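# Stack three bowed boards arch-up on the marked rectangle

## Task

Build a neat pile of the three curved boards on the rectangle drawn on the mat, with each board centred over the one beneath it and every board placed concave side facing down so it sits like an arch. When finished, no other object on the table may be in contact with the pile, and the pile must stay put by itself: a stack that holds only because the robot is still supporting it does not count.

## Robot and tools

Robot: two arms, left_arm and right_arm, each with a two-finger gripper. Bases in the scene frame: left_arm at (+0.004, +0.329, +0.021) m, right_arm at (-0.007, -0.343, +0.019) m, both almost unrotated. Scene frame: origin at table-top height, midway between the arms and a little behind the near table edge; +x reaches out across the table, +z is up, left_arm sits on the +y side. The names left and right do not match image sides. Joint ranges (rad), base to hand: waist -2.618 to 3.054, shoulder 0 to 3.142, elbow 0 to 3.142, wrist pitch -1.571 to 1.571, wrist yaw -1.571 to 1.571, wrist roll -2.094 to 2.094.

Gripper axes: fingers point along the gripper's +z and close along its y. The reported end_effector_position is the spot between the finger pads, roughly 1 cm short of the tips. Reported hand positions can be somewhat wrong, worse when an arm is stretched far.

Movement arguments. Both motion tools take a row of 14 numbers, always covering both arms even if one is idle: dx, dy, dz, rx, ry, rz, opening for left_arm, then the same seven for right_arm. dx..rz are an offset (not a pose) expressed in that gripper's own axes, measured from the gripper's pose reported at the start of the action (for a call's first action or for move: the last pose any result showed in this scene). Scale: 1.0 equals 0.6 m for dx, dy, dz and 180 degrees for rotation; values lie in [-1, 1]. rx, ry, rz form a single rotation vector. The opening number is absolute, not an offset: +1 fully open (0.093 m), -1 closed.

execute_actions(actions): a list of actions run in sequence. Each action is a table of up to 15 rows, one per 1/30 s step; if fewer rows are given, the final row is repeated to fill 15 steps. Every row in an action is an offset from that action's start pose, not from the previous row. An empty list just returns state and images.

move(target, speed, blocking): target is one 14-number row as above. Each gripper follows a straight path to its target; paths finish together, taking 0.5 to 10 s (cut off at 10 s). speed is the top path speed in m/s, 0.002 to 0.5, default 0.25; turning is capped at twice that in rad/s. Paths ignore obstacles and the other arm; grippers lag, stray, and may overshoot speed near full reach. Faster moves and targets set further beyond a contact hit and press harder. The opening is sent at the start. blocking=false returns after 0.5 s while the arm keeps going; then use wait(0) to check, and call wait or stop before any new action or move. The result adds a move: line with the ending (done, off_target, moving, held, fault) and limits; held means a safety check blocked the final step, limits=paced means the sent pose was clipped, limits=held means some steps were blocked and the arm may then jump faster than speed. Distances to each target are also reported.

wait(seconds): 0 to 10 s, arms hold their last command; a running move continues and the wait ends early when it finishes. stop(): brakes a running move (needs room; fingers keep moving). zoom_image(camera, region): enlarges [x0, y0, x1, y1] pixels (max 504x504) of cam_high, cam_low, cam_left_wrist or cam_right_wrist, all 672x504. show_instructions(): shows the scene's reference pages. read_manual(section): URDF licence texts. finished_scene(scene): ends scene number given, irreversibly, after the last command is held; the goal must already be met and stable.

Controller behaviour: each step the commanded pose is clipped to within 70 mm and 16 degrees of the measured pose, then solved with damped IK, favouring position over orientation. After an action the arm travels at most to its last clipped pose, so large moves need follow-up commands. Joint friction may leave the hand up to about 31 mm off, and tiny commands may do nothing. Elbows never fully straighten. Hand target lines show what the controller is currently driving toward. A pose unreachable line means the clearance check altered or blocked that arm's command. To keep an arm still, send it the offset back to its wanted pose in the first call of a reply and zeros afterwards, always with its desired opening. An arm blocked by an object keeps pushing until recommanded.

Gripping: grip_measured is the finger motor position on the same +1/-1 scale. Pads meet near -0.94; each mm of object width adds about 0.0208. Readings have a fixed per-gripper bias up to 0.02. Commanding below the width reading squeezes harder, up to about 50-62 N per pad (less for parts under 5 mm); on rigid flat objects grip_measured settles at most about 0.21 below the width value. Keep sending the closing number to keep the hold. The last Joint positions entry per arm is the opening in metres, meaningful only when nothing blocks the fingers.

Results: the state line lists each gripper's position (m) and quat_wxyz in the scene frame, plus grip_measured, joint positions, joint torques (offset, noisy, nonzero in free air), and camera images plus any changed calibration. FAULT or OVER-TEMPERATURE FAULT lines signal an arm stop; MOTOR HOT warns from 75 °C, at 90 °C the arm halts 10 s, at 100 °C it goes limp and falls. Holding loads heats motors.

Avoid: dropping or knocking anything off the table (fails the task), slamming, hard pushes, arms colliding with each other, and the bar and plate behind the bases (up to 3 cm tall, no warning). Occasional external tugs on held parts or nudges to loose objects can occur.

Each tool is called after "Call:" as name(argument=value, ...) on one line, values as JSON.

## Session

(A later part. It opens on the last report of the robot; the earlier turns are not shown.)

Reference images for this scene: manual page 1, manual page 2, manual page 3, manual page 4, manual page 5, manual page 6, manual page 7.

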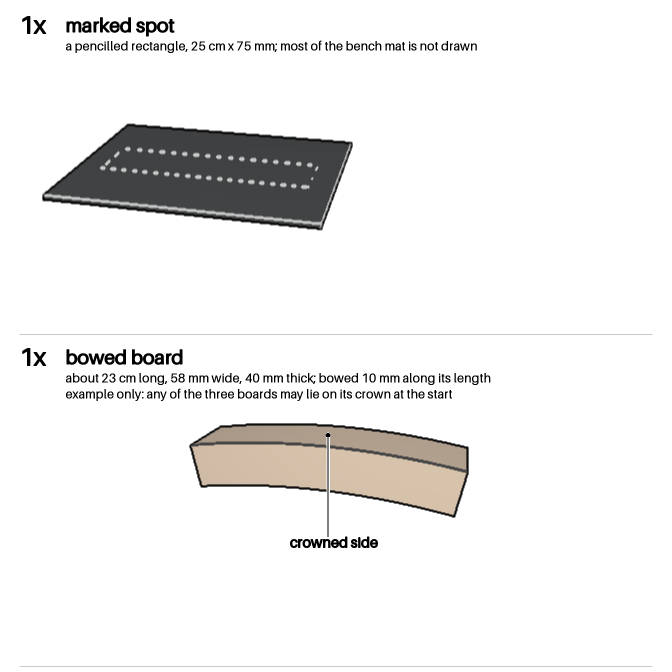

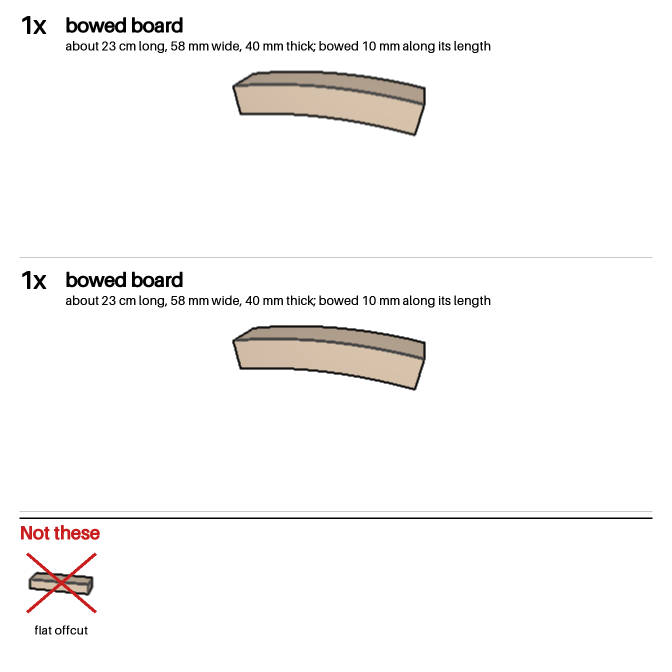

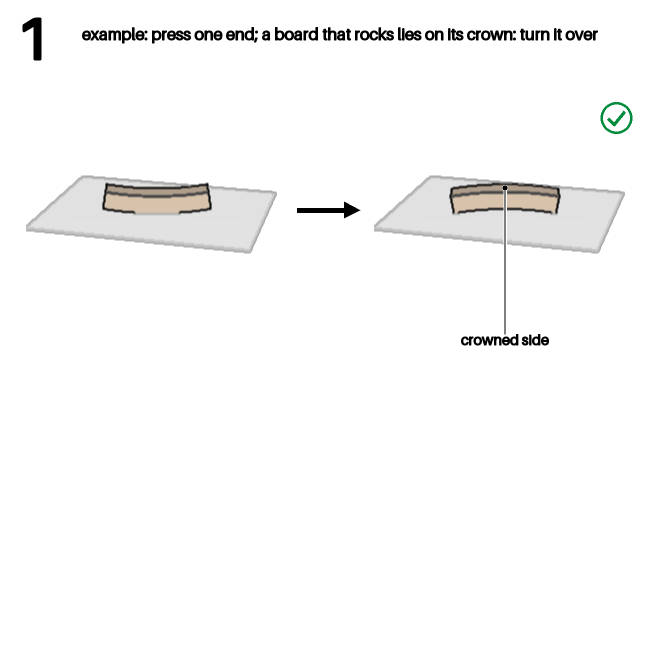

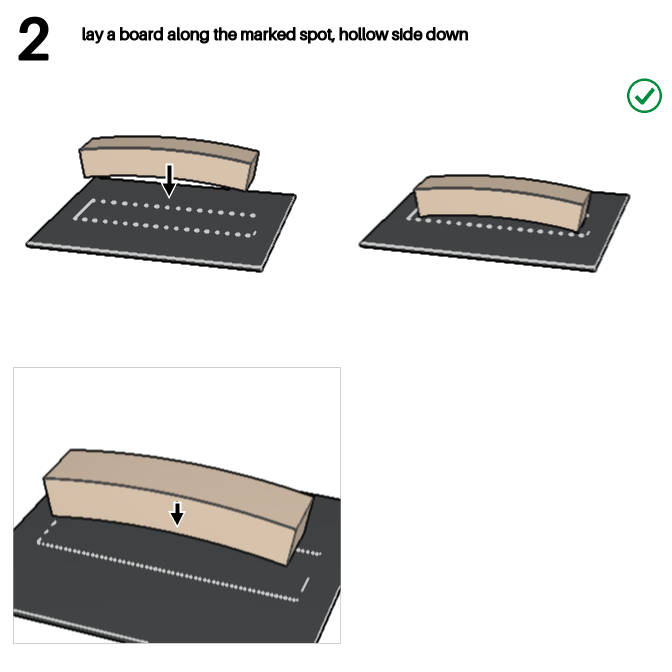

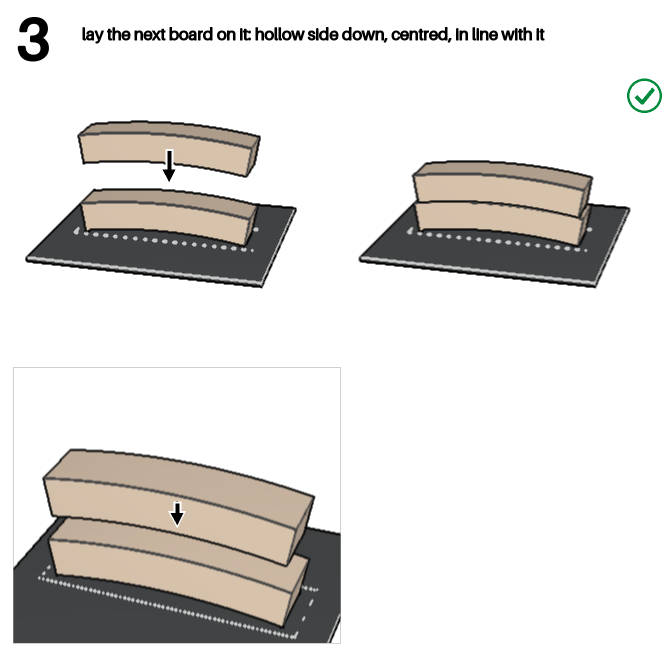

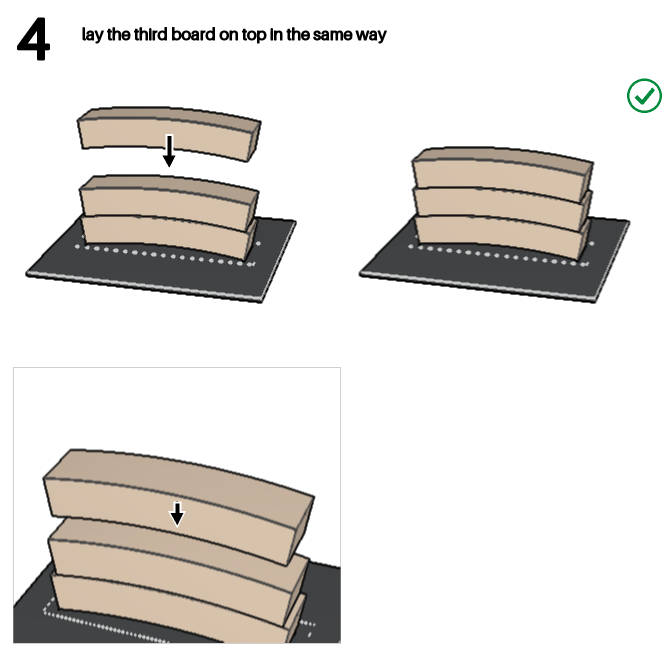

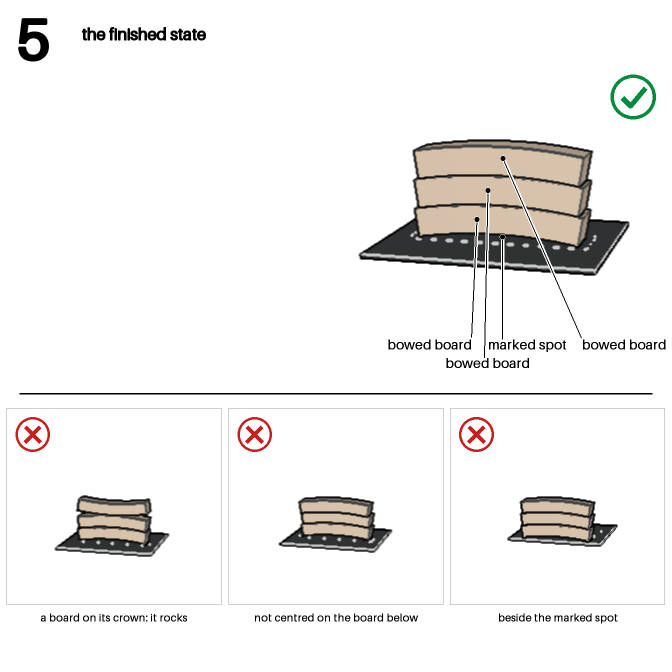

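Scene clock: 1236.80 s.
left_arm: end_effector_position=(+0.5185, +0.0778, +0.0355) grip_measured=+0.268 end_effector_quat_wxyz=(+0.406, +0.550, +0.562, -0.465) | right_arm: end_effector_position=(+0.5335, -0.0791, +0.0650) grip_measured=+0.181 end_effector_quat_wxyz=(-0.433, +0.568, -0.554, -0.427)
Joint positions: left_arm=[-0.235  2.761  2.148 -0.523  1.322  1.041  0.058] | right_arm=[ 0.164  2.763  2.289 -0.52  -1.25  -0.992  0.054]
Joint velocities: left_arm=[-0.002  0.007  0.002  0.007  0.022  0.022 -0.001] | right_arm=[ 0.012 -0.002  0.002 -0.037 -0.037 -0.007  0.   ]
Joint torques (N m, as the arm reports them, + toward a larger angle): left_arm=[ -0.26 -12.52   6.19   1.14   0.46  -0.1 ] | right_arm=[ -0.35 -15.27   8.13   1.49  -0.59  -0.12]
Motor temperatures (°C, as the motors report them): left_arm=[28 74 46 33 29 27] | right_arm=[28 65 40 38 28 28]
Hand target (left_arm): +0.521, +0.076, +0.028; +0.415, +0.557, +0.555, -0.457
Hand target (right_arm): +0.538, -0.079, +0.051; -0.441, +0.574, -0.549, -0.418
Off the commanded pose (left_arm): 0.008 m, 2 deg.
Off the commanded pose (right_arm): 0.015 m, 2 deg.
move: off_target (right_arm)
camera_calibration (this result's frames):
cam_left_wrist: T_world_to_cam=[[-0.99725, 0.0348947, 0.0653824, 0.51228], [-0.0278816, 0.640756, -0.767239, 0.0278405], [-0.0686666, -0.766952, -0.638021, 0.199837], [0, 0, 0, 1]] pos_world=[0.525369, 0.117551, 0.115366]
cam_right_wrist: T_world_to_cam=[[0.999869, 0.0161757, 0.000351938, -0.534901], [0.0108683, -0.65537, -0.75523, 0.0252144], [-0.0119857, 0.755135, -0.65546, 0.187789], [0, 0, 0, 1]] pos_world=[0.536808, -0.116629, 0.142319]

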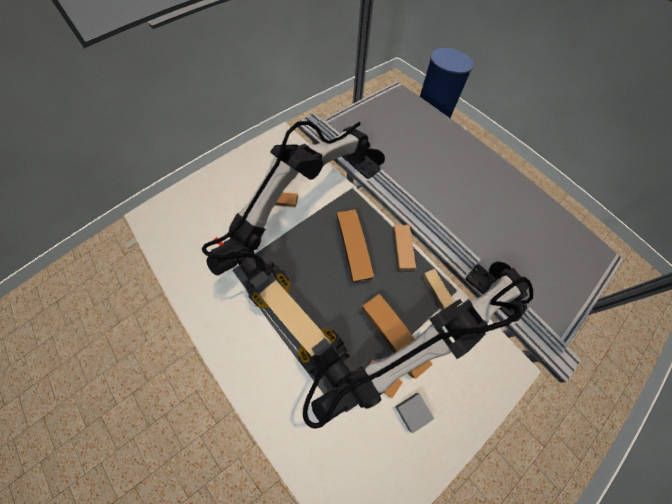

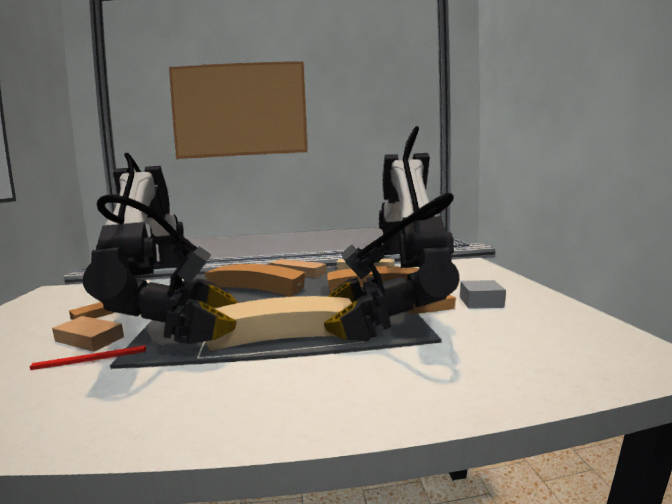

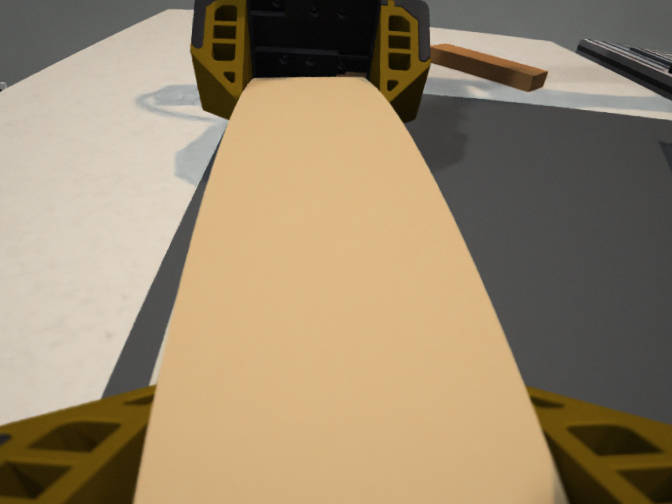

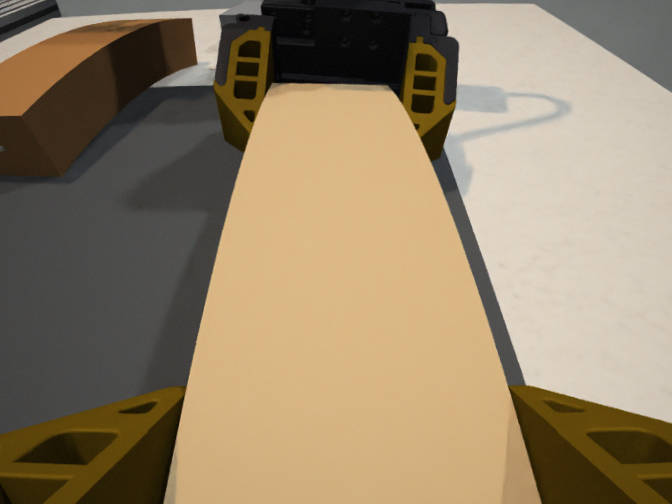

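Call:
move(target=[0,0,0,0,0,0,0.75, 0,0,0,0,0,0,0.75], speed=0.05)

Call:
move(target=[-0.1,0,-0.12,0,0,0,0.75, -0.1,0,-0.12,0,0,0,0.75], speed=0.1)

Call:
move(target=[-0.1,-0.3,0,0,0,0,0.75, -0.05,0.3,0,0,0,0,0.75], speed=0.2)

Call:
zoom_image(camera="cam_high", region=[200,200,480,420])

Scene clock: 1240.93 s.
left_arm: end_effector_position=(+0.5184, +0.0778, +0.0357) grip_measured=+0.748 end_effector_quat_wxyz=(+0.406, +0.550, +0.562, -0.465) | right_arm: end_effector_position=(+0.5335, -0.0791, +0.0650) grip_measured=+0.748 end_effector_quat_wxyz=(-0.433, +0.568, -0.554, -0.428)
Joint positions: left_arm=[-0.235  2.761  2.148 -0.523  1.323  1.041  0.081] | right_arm=[ 0.164  2.763  2.289 -0.521 -1.25  -0.991  0.081]
Joint velocities: left_arm=[ 0.002  0.002 -0.002 -0.11  -0.022  0.081 -0.   ] | right_arm=[-0.022 -0.002 -0.002  0.007  0.022 -0.037 -0.   ]
Joint torques (N m, as the arm reports them, + toward a larger angle): left_arm=[  0.02 -13.64   6.15   0.79   0.48  -0.08] | right_arm=[ -0.19 -17.64   7.24   1.08  -0.66  -0.03]
Motor temperatures (°C, as the motors report them): left_arm=[28 75 46 33 29 27] | right_arm=[28 66 40 39 28 28]
Hand target (left_arm): +0.519, +0.078, +0.035; +0.406, +0.550, +0.562, -0.465
Hand target (right_arm): +0.534, -0.079, +0.065; -0.433, +0.568, -0.554, -0.427
Off the commanded pose (left_arm): 0.000 m, 0 deg.
Off the commanded pose (right_arm): 0.000 m, 0 deg.
MOTOR HOT: a motor of the left arm reached 75 °C. Now the hottest motor of the left arm, joint 2 (shoulder), reports 75 °C. The controller's stop level is 90 °C. To cool a motor, set the load down, stop pushing, or move to a pose that needs little force.
move: done
camera_calibration (this result's frames):
cam_left_wrist: T_world_to_cam=[[-0.9972, 0.0353545, 0.0658922, 0.512104], [-0.0280479, 0.639999, -0.767864, 0.028158], [-0.0693184, -0.767562, -0.637215, 0.200268], [0, 0, 0, 1]] pos_world=[0.525342, 0.117591, 0.115491]
cam_right_wrist: T_world_to_cam=[[0.999873, 0.0158807, -0.00112924, -0.534813], [0.00955714, -0.655431, -0.755195, 0.0259553], [-0.0127332, 0.755088, -0.6555, 0.188233], [0, 0, 0, 1]] pos_world=[0.536894, -0.116628, 0.142384]

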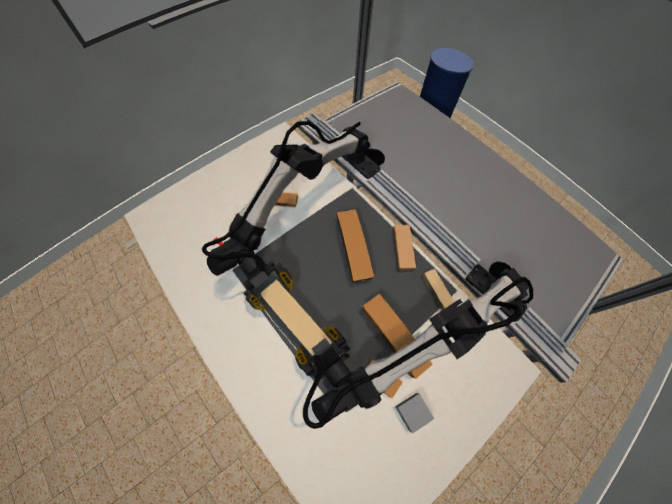

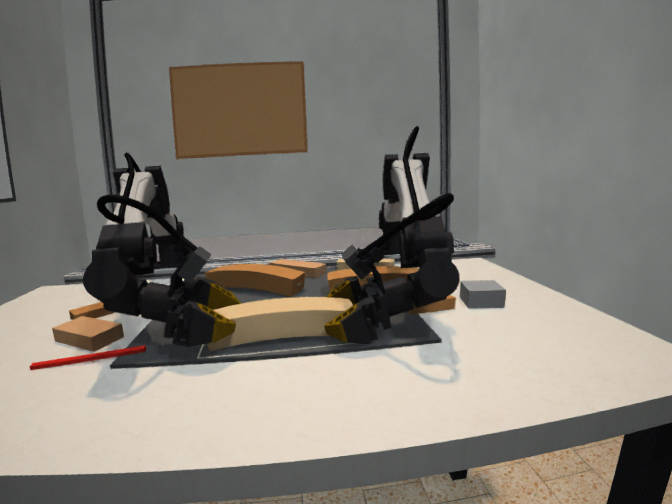

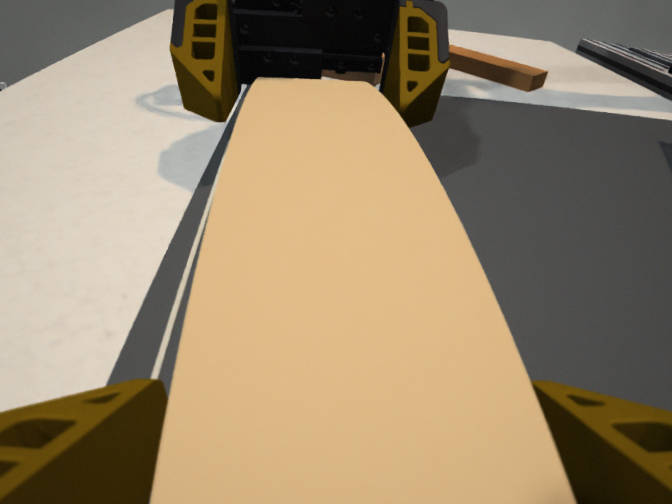

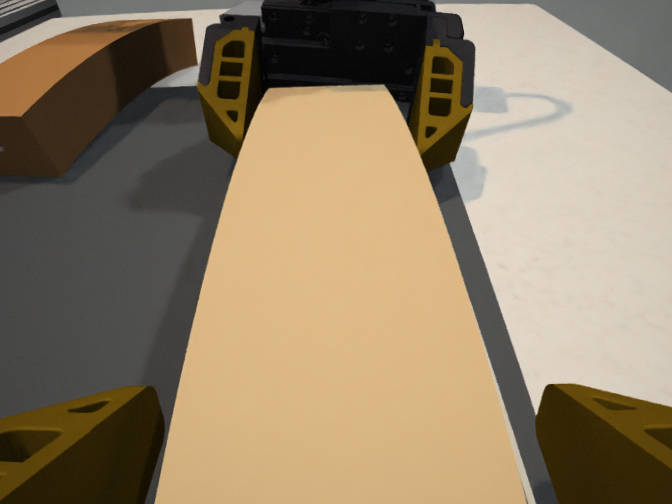

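Scene clock: 1243.17 s.
left_arm: end_effector_position=(+0.5259, +0.1277, +0.1059) grip_measured=+0.748 end_effector_quat_wxyz=(+0.407, +0.550, +0.564, -0.462) | right_arm: end_effector_position=(+0.5324, -0.1303, +0.1569) grip_measured=+0.748 end_effector_quat_wxyz=(-0.444, +0.575, -0.547, -0.415)
Joint positions: left_arm=[-0.139  2.891  2.721 -1.335  1.342  1.421  0.081] | right_arm=[ 0.073  2.762  2.683 -1.133 -1.284 -1.258  0.081]
Joint velocities: left_arm=[-0.002  0.085  0.125 -0.095 -0.022  0.007 -0.   ] | right_arm=[ 0.007  0.017  0.017 -0.095  0.037  0.007  0.   ]
Joint torques (N m, as the arm reports them, + toward a larger angle): left_arm=[  0.89 -13.81   7.78   0.26   0.6   -0.02] | right_arm=[ -0.5  -14.98   8.21   0.61  -0.78   0.  ]
Motor temperatures (°C, as the motors report them): left_arm=[28 76 46 33 29 27] | right_arm=[28 67 40 38 28 28]
Hand target (left_arm): +0.527, +0.133, +0.111; +0.411, +0.547, +0.564, -0.462
Hand target (right_arm): +0.532, -0.133, +0.142; -0.435, +0.567, -0.556, -0.426
Off the commanded pose (left_arm): 0.007 m, 0 deg.
Off the commanded pose (right_arm): 0.015 m, 2 deg.
MOTOR HOT: still on. Now the hottest motor of the left arm, joint 2 (shoulder), reports 76 °C; the controller's stop level is 90 °C.
move: off_target (right_arm)
camera_calibration (this result's frames):
cam_left_wrist: T_world_to_cam=[[-0.997476, 0.0296595, 0.0645116, 0.514202], [-0.0303718, 0.643026, -0.765242, 0.0509349], [-0.0641793, -0.76527, -0.640502, 0.281234], [0, 0, 0, 1]] pos_world=[0.5325, 0.167216, 0.185937]
cam_right_wrist: T_world_to_cam=[[0.999237, 0.0109087, 0.0374969, -0.539132], [0.0354606, -0.655653, -0.754229, 0.047797], [0.0163573, 0.754984, -0.655539, 0.271635], [0, 0, 0, 1]] pos_world=[0.532583, -0.16786, 0.234333]

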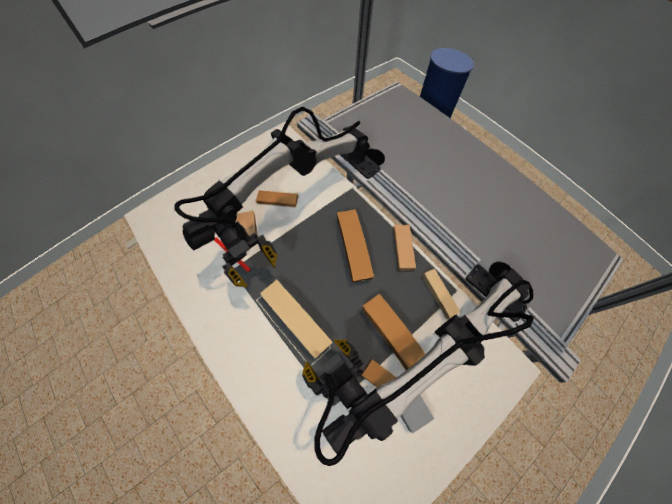

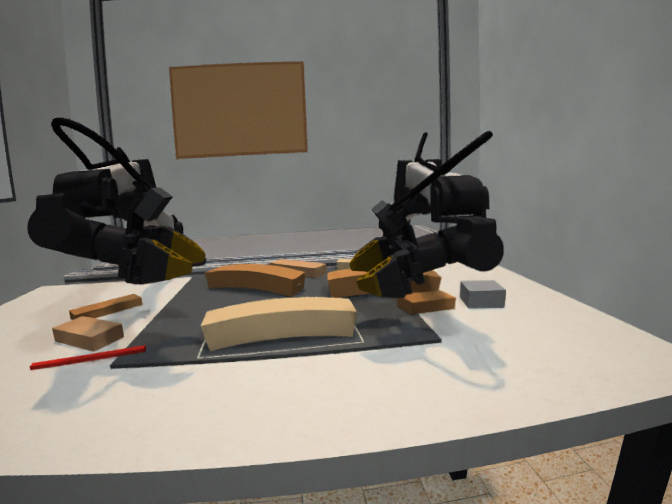

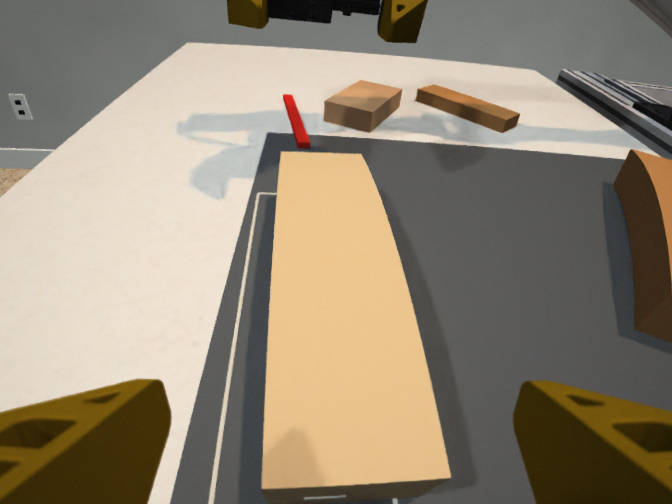

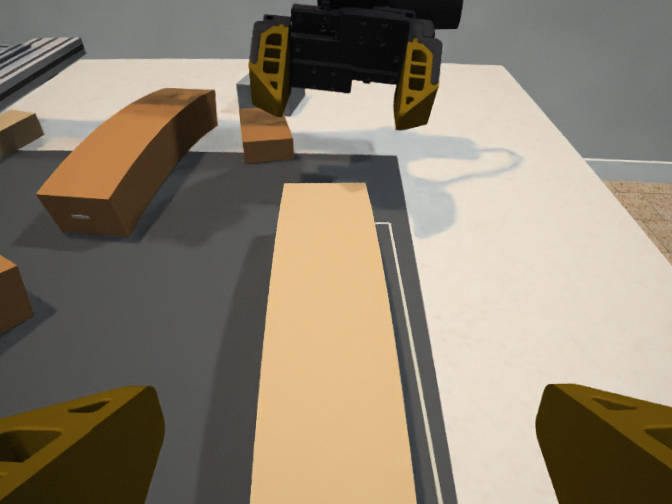

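Scene clock: 1245.23 s.
left_arm: end_effector_position=(+0.3510, +0.1229, +0.1743) grip_measured=+0.748 end_effector_quat_wxyz=(+0.402, +0.544, +0.569, -0.468) | right_arm: end_effector_position=(+0.3575, -0.1265, +0.1793) grip_measured=+0.748 end_effector_quat_wxyz=(-0.449, +0.573, -0.543, -0.418)
Joint positions: left_arm=[-0.182  1.917  1.278 -0.696  1.338  1.224  0.081] | right_arm=[ 0.127  1.867  1.22  -0.383 -1.271 -1.074  0.081]
Joint velocities: left_arm=[ 0.007 -0.022 -0.027  0.095 -0.066 -0.081  0.001] | right_arm=[ 0.007 -0.002 -0.022  0.081  0.022  0.037  0.   ]
Joint torques (N m, as the arm reports them, + toward a larger angle): left_arm=[-0.81 -9.98  4.37  0.72  0.45 -0.19] | right_arm=[  0.69 -11.81   5.18   1.12  -0.52   0.06]
Motor temperatures (°C, as the motors report them): left_arm=[28 76 46 33 29 27] | right_arm=[28 67 40 38 28 28]
Hand target (left_arm): +0.348, +0.119, +0.176; +0.406, +0.551, +0.564, -0.463
Hand target (right_arm): +0.352, -0.124, +0.176; -0.444, +0.575, -0.547, -0.416
Off the commanded pose (left_arm): 0.005 m, 1 deg.
Off the commanded pose (right_arm): 0.008 m, 1 deg.
MOTOR HOT: still on. Now the hottest motor of the left arm, joint 2 (shoulder), reports 76 °C; the controller's stop level is 90 °C.
move: done
camera_calibration (this result's frames):
cam_left_wrist: T_world_to_cam=[[-0.995878, 0.0274797, 0.0864424, 0.331322], [-0.048688, 0.642127, -0.76505, 0.107543], [-0.0765304, -0.766105, -0.638142, 0.314123], [0, 0, 0, 1]] pos_world=[0.359232, 0.16249, 0.254091]
cam_right_wrist: T_world_to_cam=[[0.999054, 0.011142, 0.0420331, -0.36604], [0.0392709, -0.646284, -0.762086, 0.074613], [0.0186741, 0.763016, -0.64611, 0.284837], [0, 0, 0, 1]] pos_world=[0.357445, -0.165035, 0.256283]

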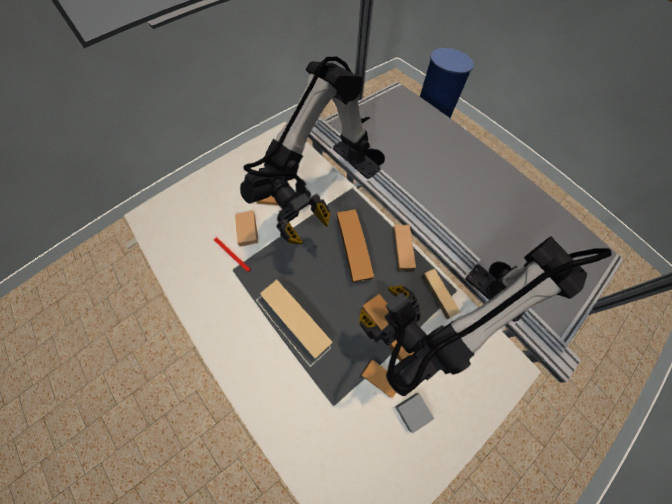

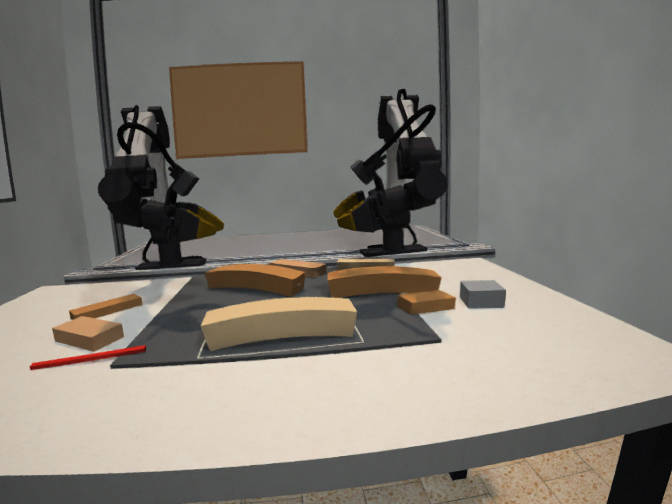

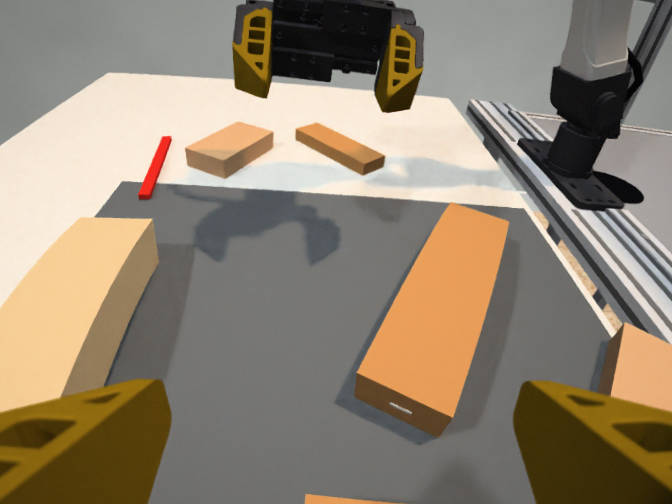

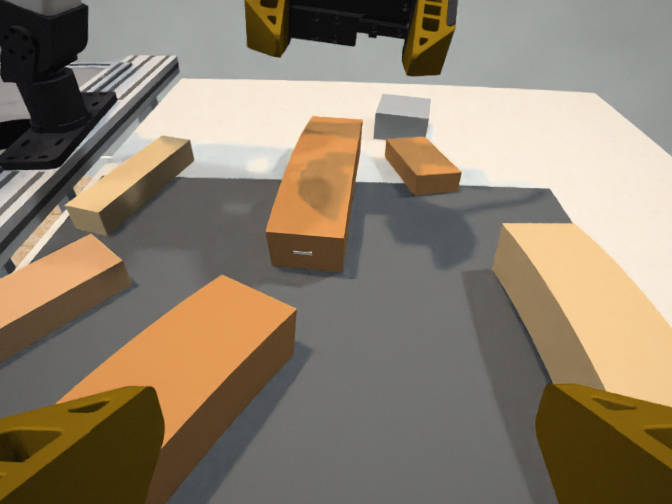

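Region (200, 200, 480, 420) of cam_high's 672x504 image, scaled by 1.800, with more detail than that image has; it fills the top 396 rows of this view, and the rest is white.

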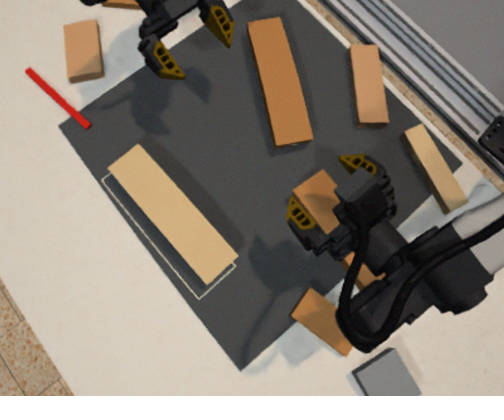

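Call:
move(target=[-0.1,-0.25,-0.15,0,0,0,0.75, 0,0,0,0,0.408,0,0.75], speed=0.2)

Call:
move(target=[0,0,0,0,0,0,0.75, -0.11,0.145,0,0,0,0.139,0.75], speed=0.2)

Scene clock: 1262.90 s.
left_arm: end_effector_position=(+0.2169, +0.1967, +0.2694) grip_measured=+0.748 end_effector_quat_wxyz=(+0.439, +0.529, +0.601, -0.409) | right_arm: end_effector_position=(+0.3587, -0.1261, +0.1872) grip_measured=+0.748 end_effector_quat_wxyz=(-0.059, +0.704, -0.707, +0.007)
Joint positions: left_arm=[ 0.094  1.371  1.105 -1.551  1.292  1.79   0.081] | right_arm=[ 0.511  2.105  2.138 -1.488 -0.011 -1.034  0.081]
Joint velocities: left_arm=[-0.002  0.007  0.007  0.022 -0.066 -0.022 -0.001] | right_arm=[-0.012  0.007 -0.007  0.037  0.037 -0.007 -0.   ]
Joint torques (N m, as the arm reports them, + toward a larger angle): left_arm=[ 1.08 -4.72  4.13 -0.23  0.51 -0.13] | right_arm=[  0.48 -10.19   7.72   0.41   0.01   0.03]
Motor temperatures (°C, as the motors report them): left_arm=[28 73 44 33 29 27] | right_arm=[28 64 40 38 27 28]
Hand target (left_arm): +0.213, +0.199, +0.267; +0.433, +0.519, +0.610, -0.413
Hand target (right_arm): +0.358, -0.125, +0.179; -0.041, +0.705, -0.708, +0.008
Off the commanded pose (left_arm): 0.006 m, 9 deg.
Off the commanded pose (right_arm): 0.008 m, 3 deg.
MOTOR HOT: still on. Now the hottest motor of the left arm, joint 2 (shoulder), reports 73 °C; the controller's stop level is 90 °C.
joint sent to its limit (left arm) — the command would take joint 4 (wrist pitch) past its lower limit, so that joint was sent only as far as its limit.
move: off_target (left_arm, right_arm)
camera_calibration (this result's frames):
cam_left_wrist: T_world_to_cam=[[-0.993985, -0.108077, 0.0176883, 0.232343], [-0.0856713, 0.666753, -0.740339, 0.122895], [0.0682199, -0.737401, -0.672001, 0.393203], [0, 0, 0, 1]] pos_world=[0.21465, 0.233119, 0.351107]
cam_right_wrist: T_world_to_cam=[[0.996389, -0.0238222, 0.0814927, -0.378381], [-0.0521937, -0.928907, 0.366617, -0.133284], [0.0669655, -0.369547, -0.926796, 0.182031], [0, 0, 0, 1]] pos_world=[0.357868, -0.0655533, 0.248405]

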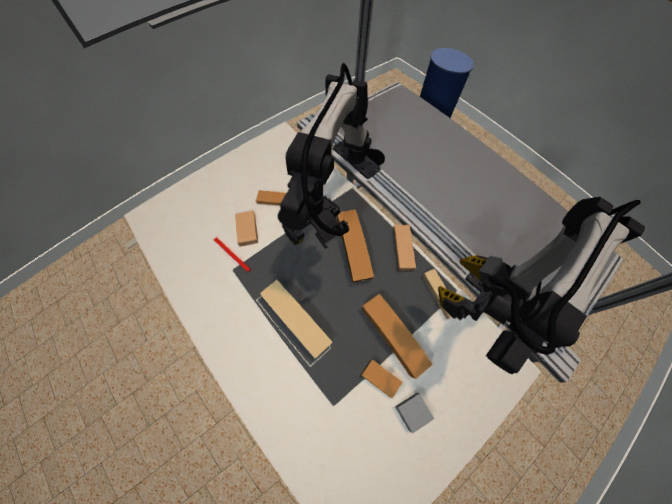

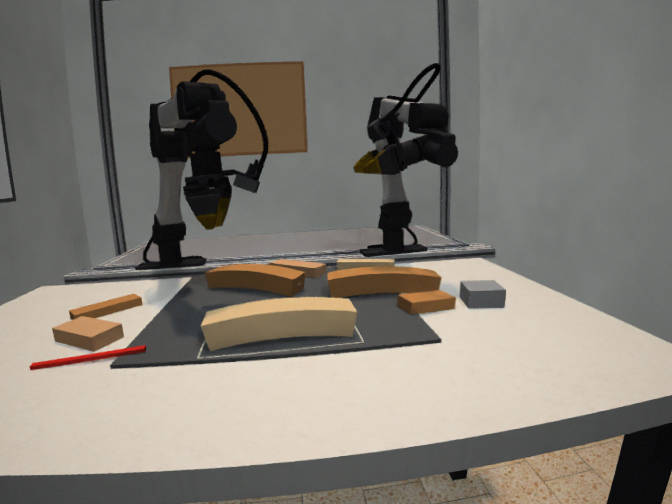

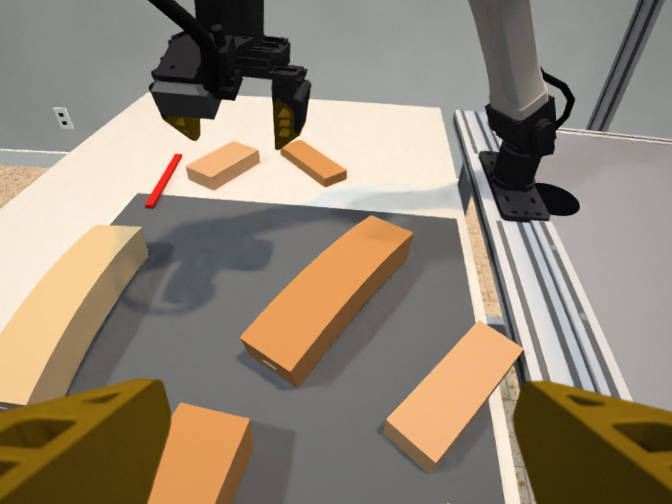

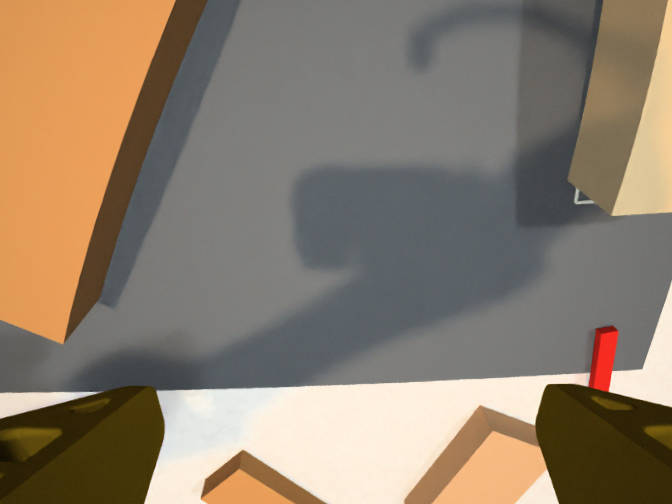

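Scene clock: 1264.60 s.
left_arm: end_effector_position=(+0.2169, +0.1967, +0.2694) grip_measured=+0.748 end_effector_quat_wxyz=(+0.439, +0.529, +0.601, -0.409) | right_arm: end_effector_position=(+0.2730, -0.0586, +0.1854) grip_measured=+0.748 end_effector_quat_wxyz=(+0.056, -0.536, +0.842, +0.014)
Joint positions: left_arm=[ 0.094  1.371  1.105 -1.551  1.292  1.79   0.081] | right_arm=[ 0.775  1.979  1.942 -1.42   0.003 -0.339  0.081]
Joint velocities: left_arm=[ 0.007 -0.022  0.007 -0.037  0.007  0.007 -0.   ] | right_arm=[-0.002 -0.002  0.002 -0.007  0.095  0.022 -0.   ]
Joint torques (N m, as the arm reports them, + toward a larger angle): left_arm=[ 0.04 -3.61  5.51 -0.07  0.54 -0.09] | right_arm=[  0.17 -12.72   4.85   0.68   0.06   0.05]
Motor temperatures (°C, as the motors report them): left_arm=[28 72 44 32 29 27] | right_arm=[28 64 40 38 27 28]
Hand target (left_arm): +0.217, +0.197, +0.269; +0.439, +0.529, +0.601, -0.409
Hand target (right_arm): +0.271, -0.060, +0.184; +0.058, -0.534, +0.843, +0.009
Off the commanded pose (left_arm): 0.000 m, 0 deg.
Off the commanded pose (right_arm): 0.002 m, 1 deg.
MOTOR HOT: cleared. Now the hottest motor of the left arm, joint 2 (shoulder), reports 72 °C.
move: done
camera_calibration (this result's frames):
cam_left_wrist: T_world_to_cam=[[-0.993985, -0.108077, 0.0176883, 0.232343], [-0.0856713, 0.666753, -0.740339, 0.122895], [0.0682199, -0.737401, -0.672001, 0.393203], [0, 0, 0, 1]] pos_world=[0.21465, 0.233119, 0.351107]
cam_right_wrist: T_world_to_cam=[[0.897972, -0.439341, 0.0250147, -0.278227], [-0.42157, -0.842566, 0.335202, 0.0372843], [-0.126191, -0.311548, -0.941814, 0.269913], [0, 0, 0, 1]] pos_world=[0.299619, -0.00673139, 0.248669]

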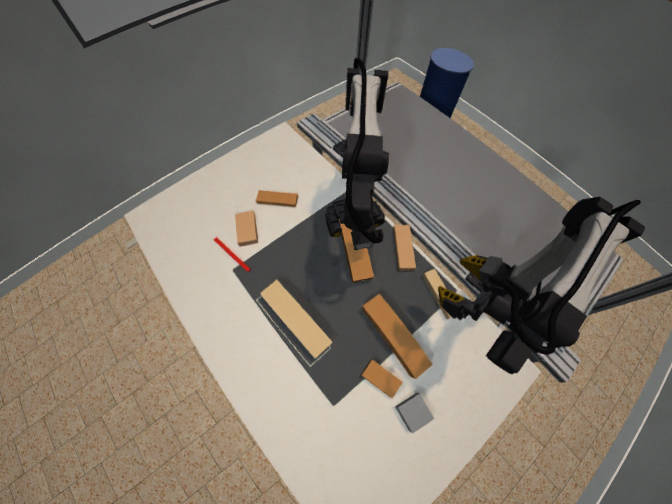

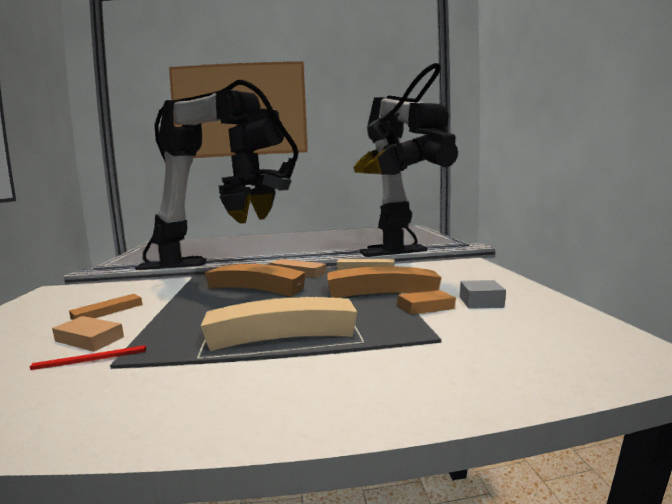

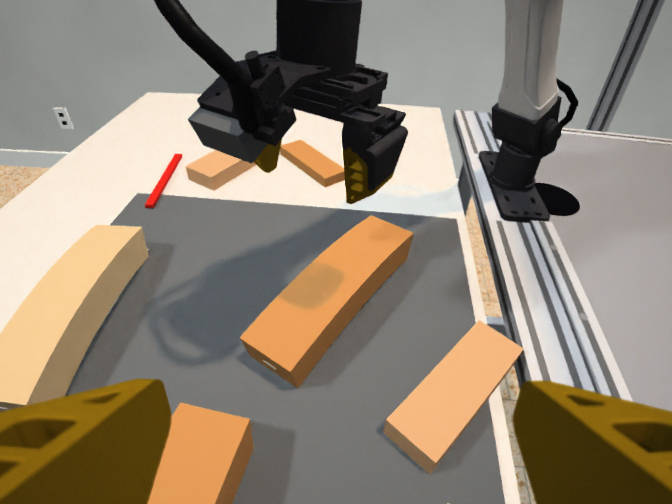

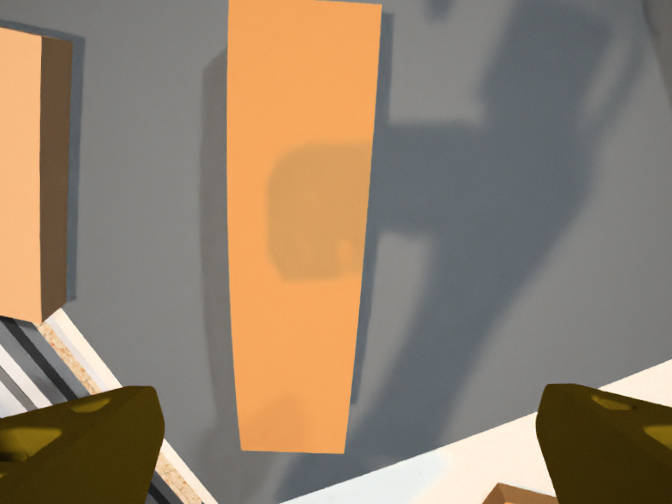

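Call:
move(target=[0,0,0,0,0,0,0.75, 0.05,0.033,0.17,0,0,0,0.75], speed=0.12)

Scene clock: 1271.23 s.
left_arm: end_effector_position=(+0.2169, +0.1967, +0.2694) grip_measured=+0.748 end_effector_quat_wxyz=(+0.439, +0.529, +0.601, -0.409) | right_arm: end_effector_position=(+0.2551, -0.0705, +0.0803) grip_measured=+0.748 end_effector_quat_wxyz=(+0.052, -0.534, +0.844, +0.014)
Joint positions: left_arm=[ 0.094  1.371  1.105 -1.551  1.292  1.79   0.081] | right_arm=[ 0.785  1.909  1.426 -0.981  0.004 -0.324  0.081]
Joint velocities: left_arm=[-0.012 -0.002 -0.012 -0.037 -0.007  0.022 -0.001] | right_arm=[-0.007 -0.002  0.002  0.007  0.051 -0.051  0.001]
Joint torques (N m, as the arm reports them, + toward a larger angle): left_arm=[-0.06 -3.74  5.66 -0.1   0.53 -0.1 ] | right_arm=[  0.66 -12.16   5.26   0.6    0.     0.05]
Motor temperatures (°C, as the motors report them): left_arm=[28 69 44 32 29 27] | right_arm=[28 63 39 37 27 28]
Hand target (left_arm): +0.217, +0.197, +0.269; +0.439, +0.529, +0.601, -0.409
Hand target (right_arm): +0.251, -0.070, +0.080; +0.056, -0.536, +0.842, +0.014
Off the commanded pose (left_arm): 0.000 m, 0 deg.
Off the commanded pose (right_arm): 0.005 m, 0 deg.
move: done
camera_calibration (this result's frames):
cam_left_wrist: T_world_to_cam=[[-0.993985, -0.108077, 0.0176883, 0.232343], [-0.0856713, 0.666753, -0.740339, 0.122895], [0.0682199, -0.737401, -0.672001, 0.393203], [0, 0, 0, 1]] pos_world=[0.21465, 0.233119, 0.351107]
cam_right_wrist: T_world_to_cam=[[0.896273, -0.442958, 0.0219561, -0.264359], [-0.423148, -0.839267, 0.341434, 0.0551553], [-0.132814, -0.315309, -0.939649, 0.166219], [0, 0, 0, 1]] pos_world=[0.282353, -0.0183998, 0.14316]

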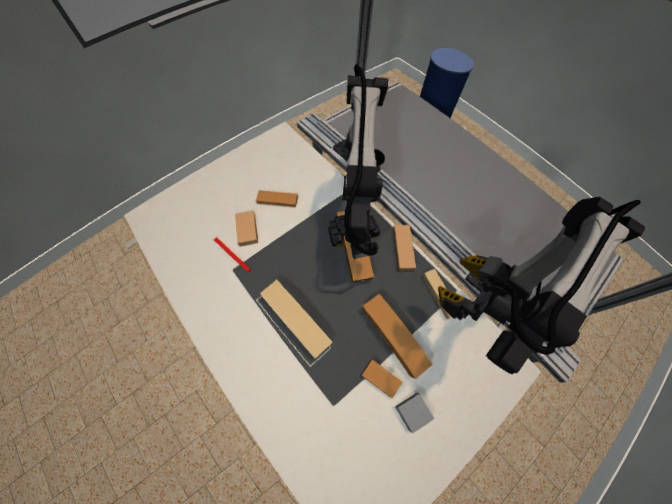

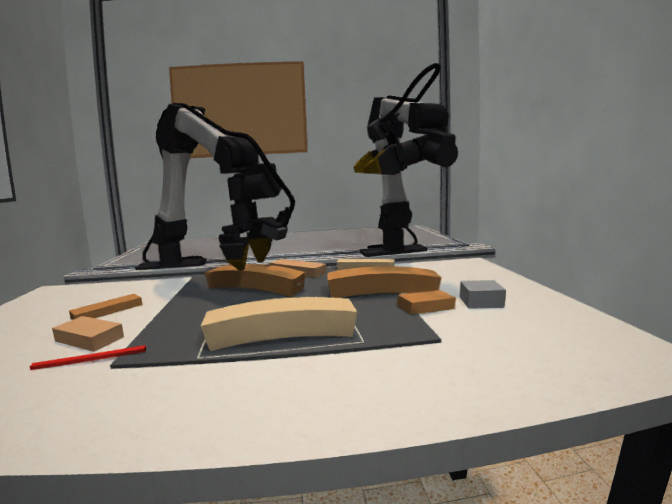

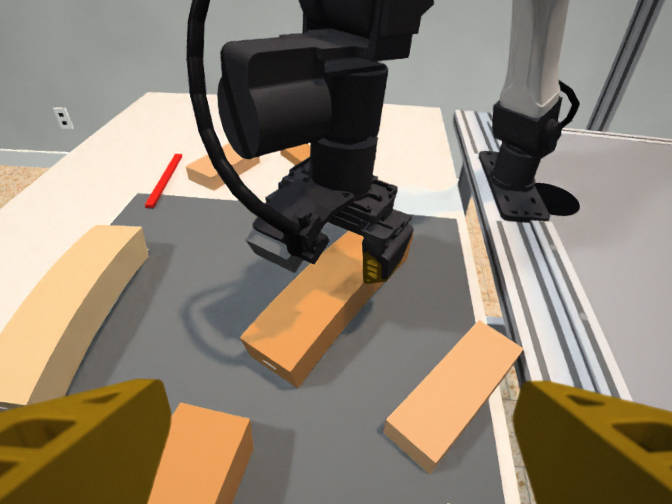

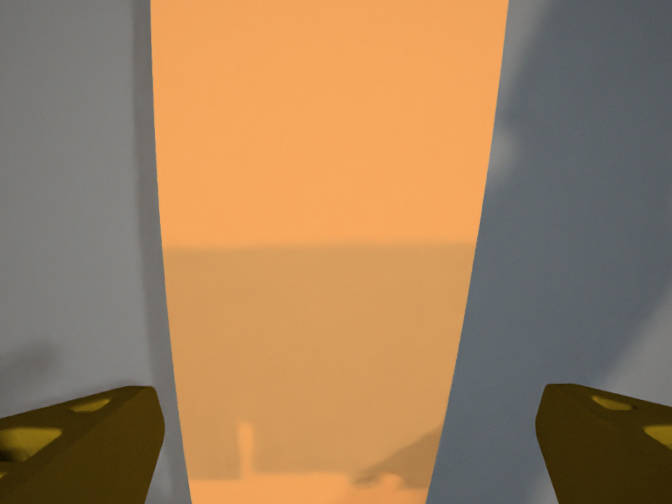

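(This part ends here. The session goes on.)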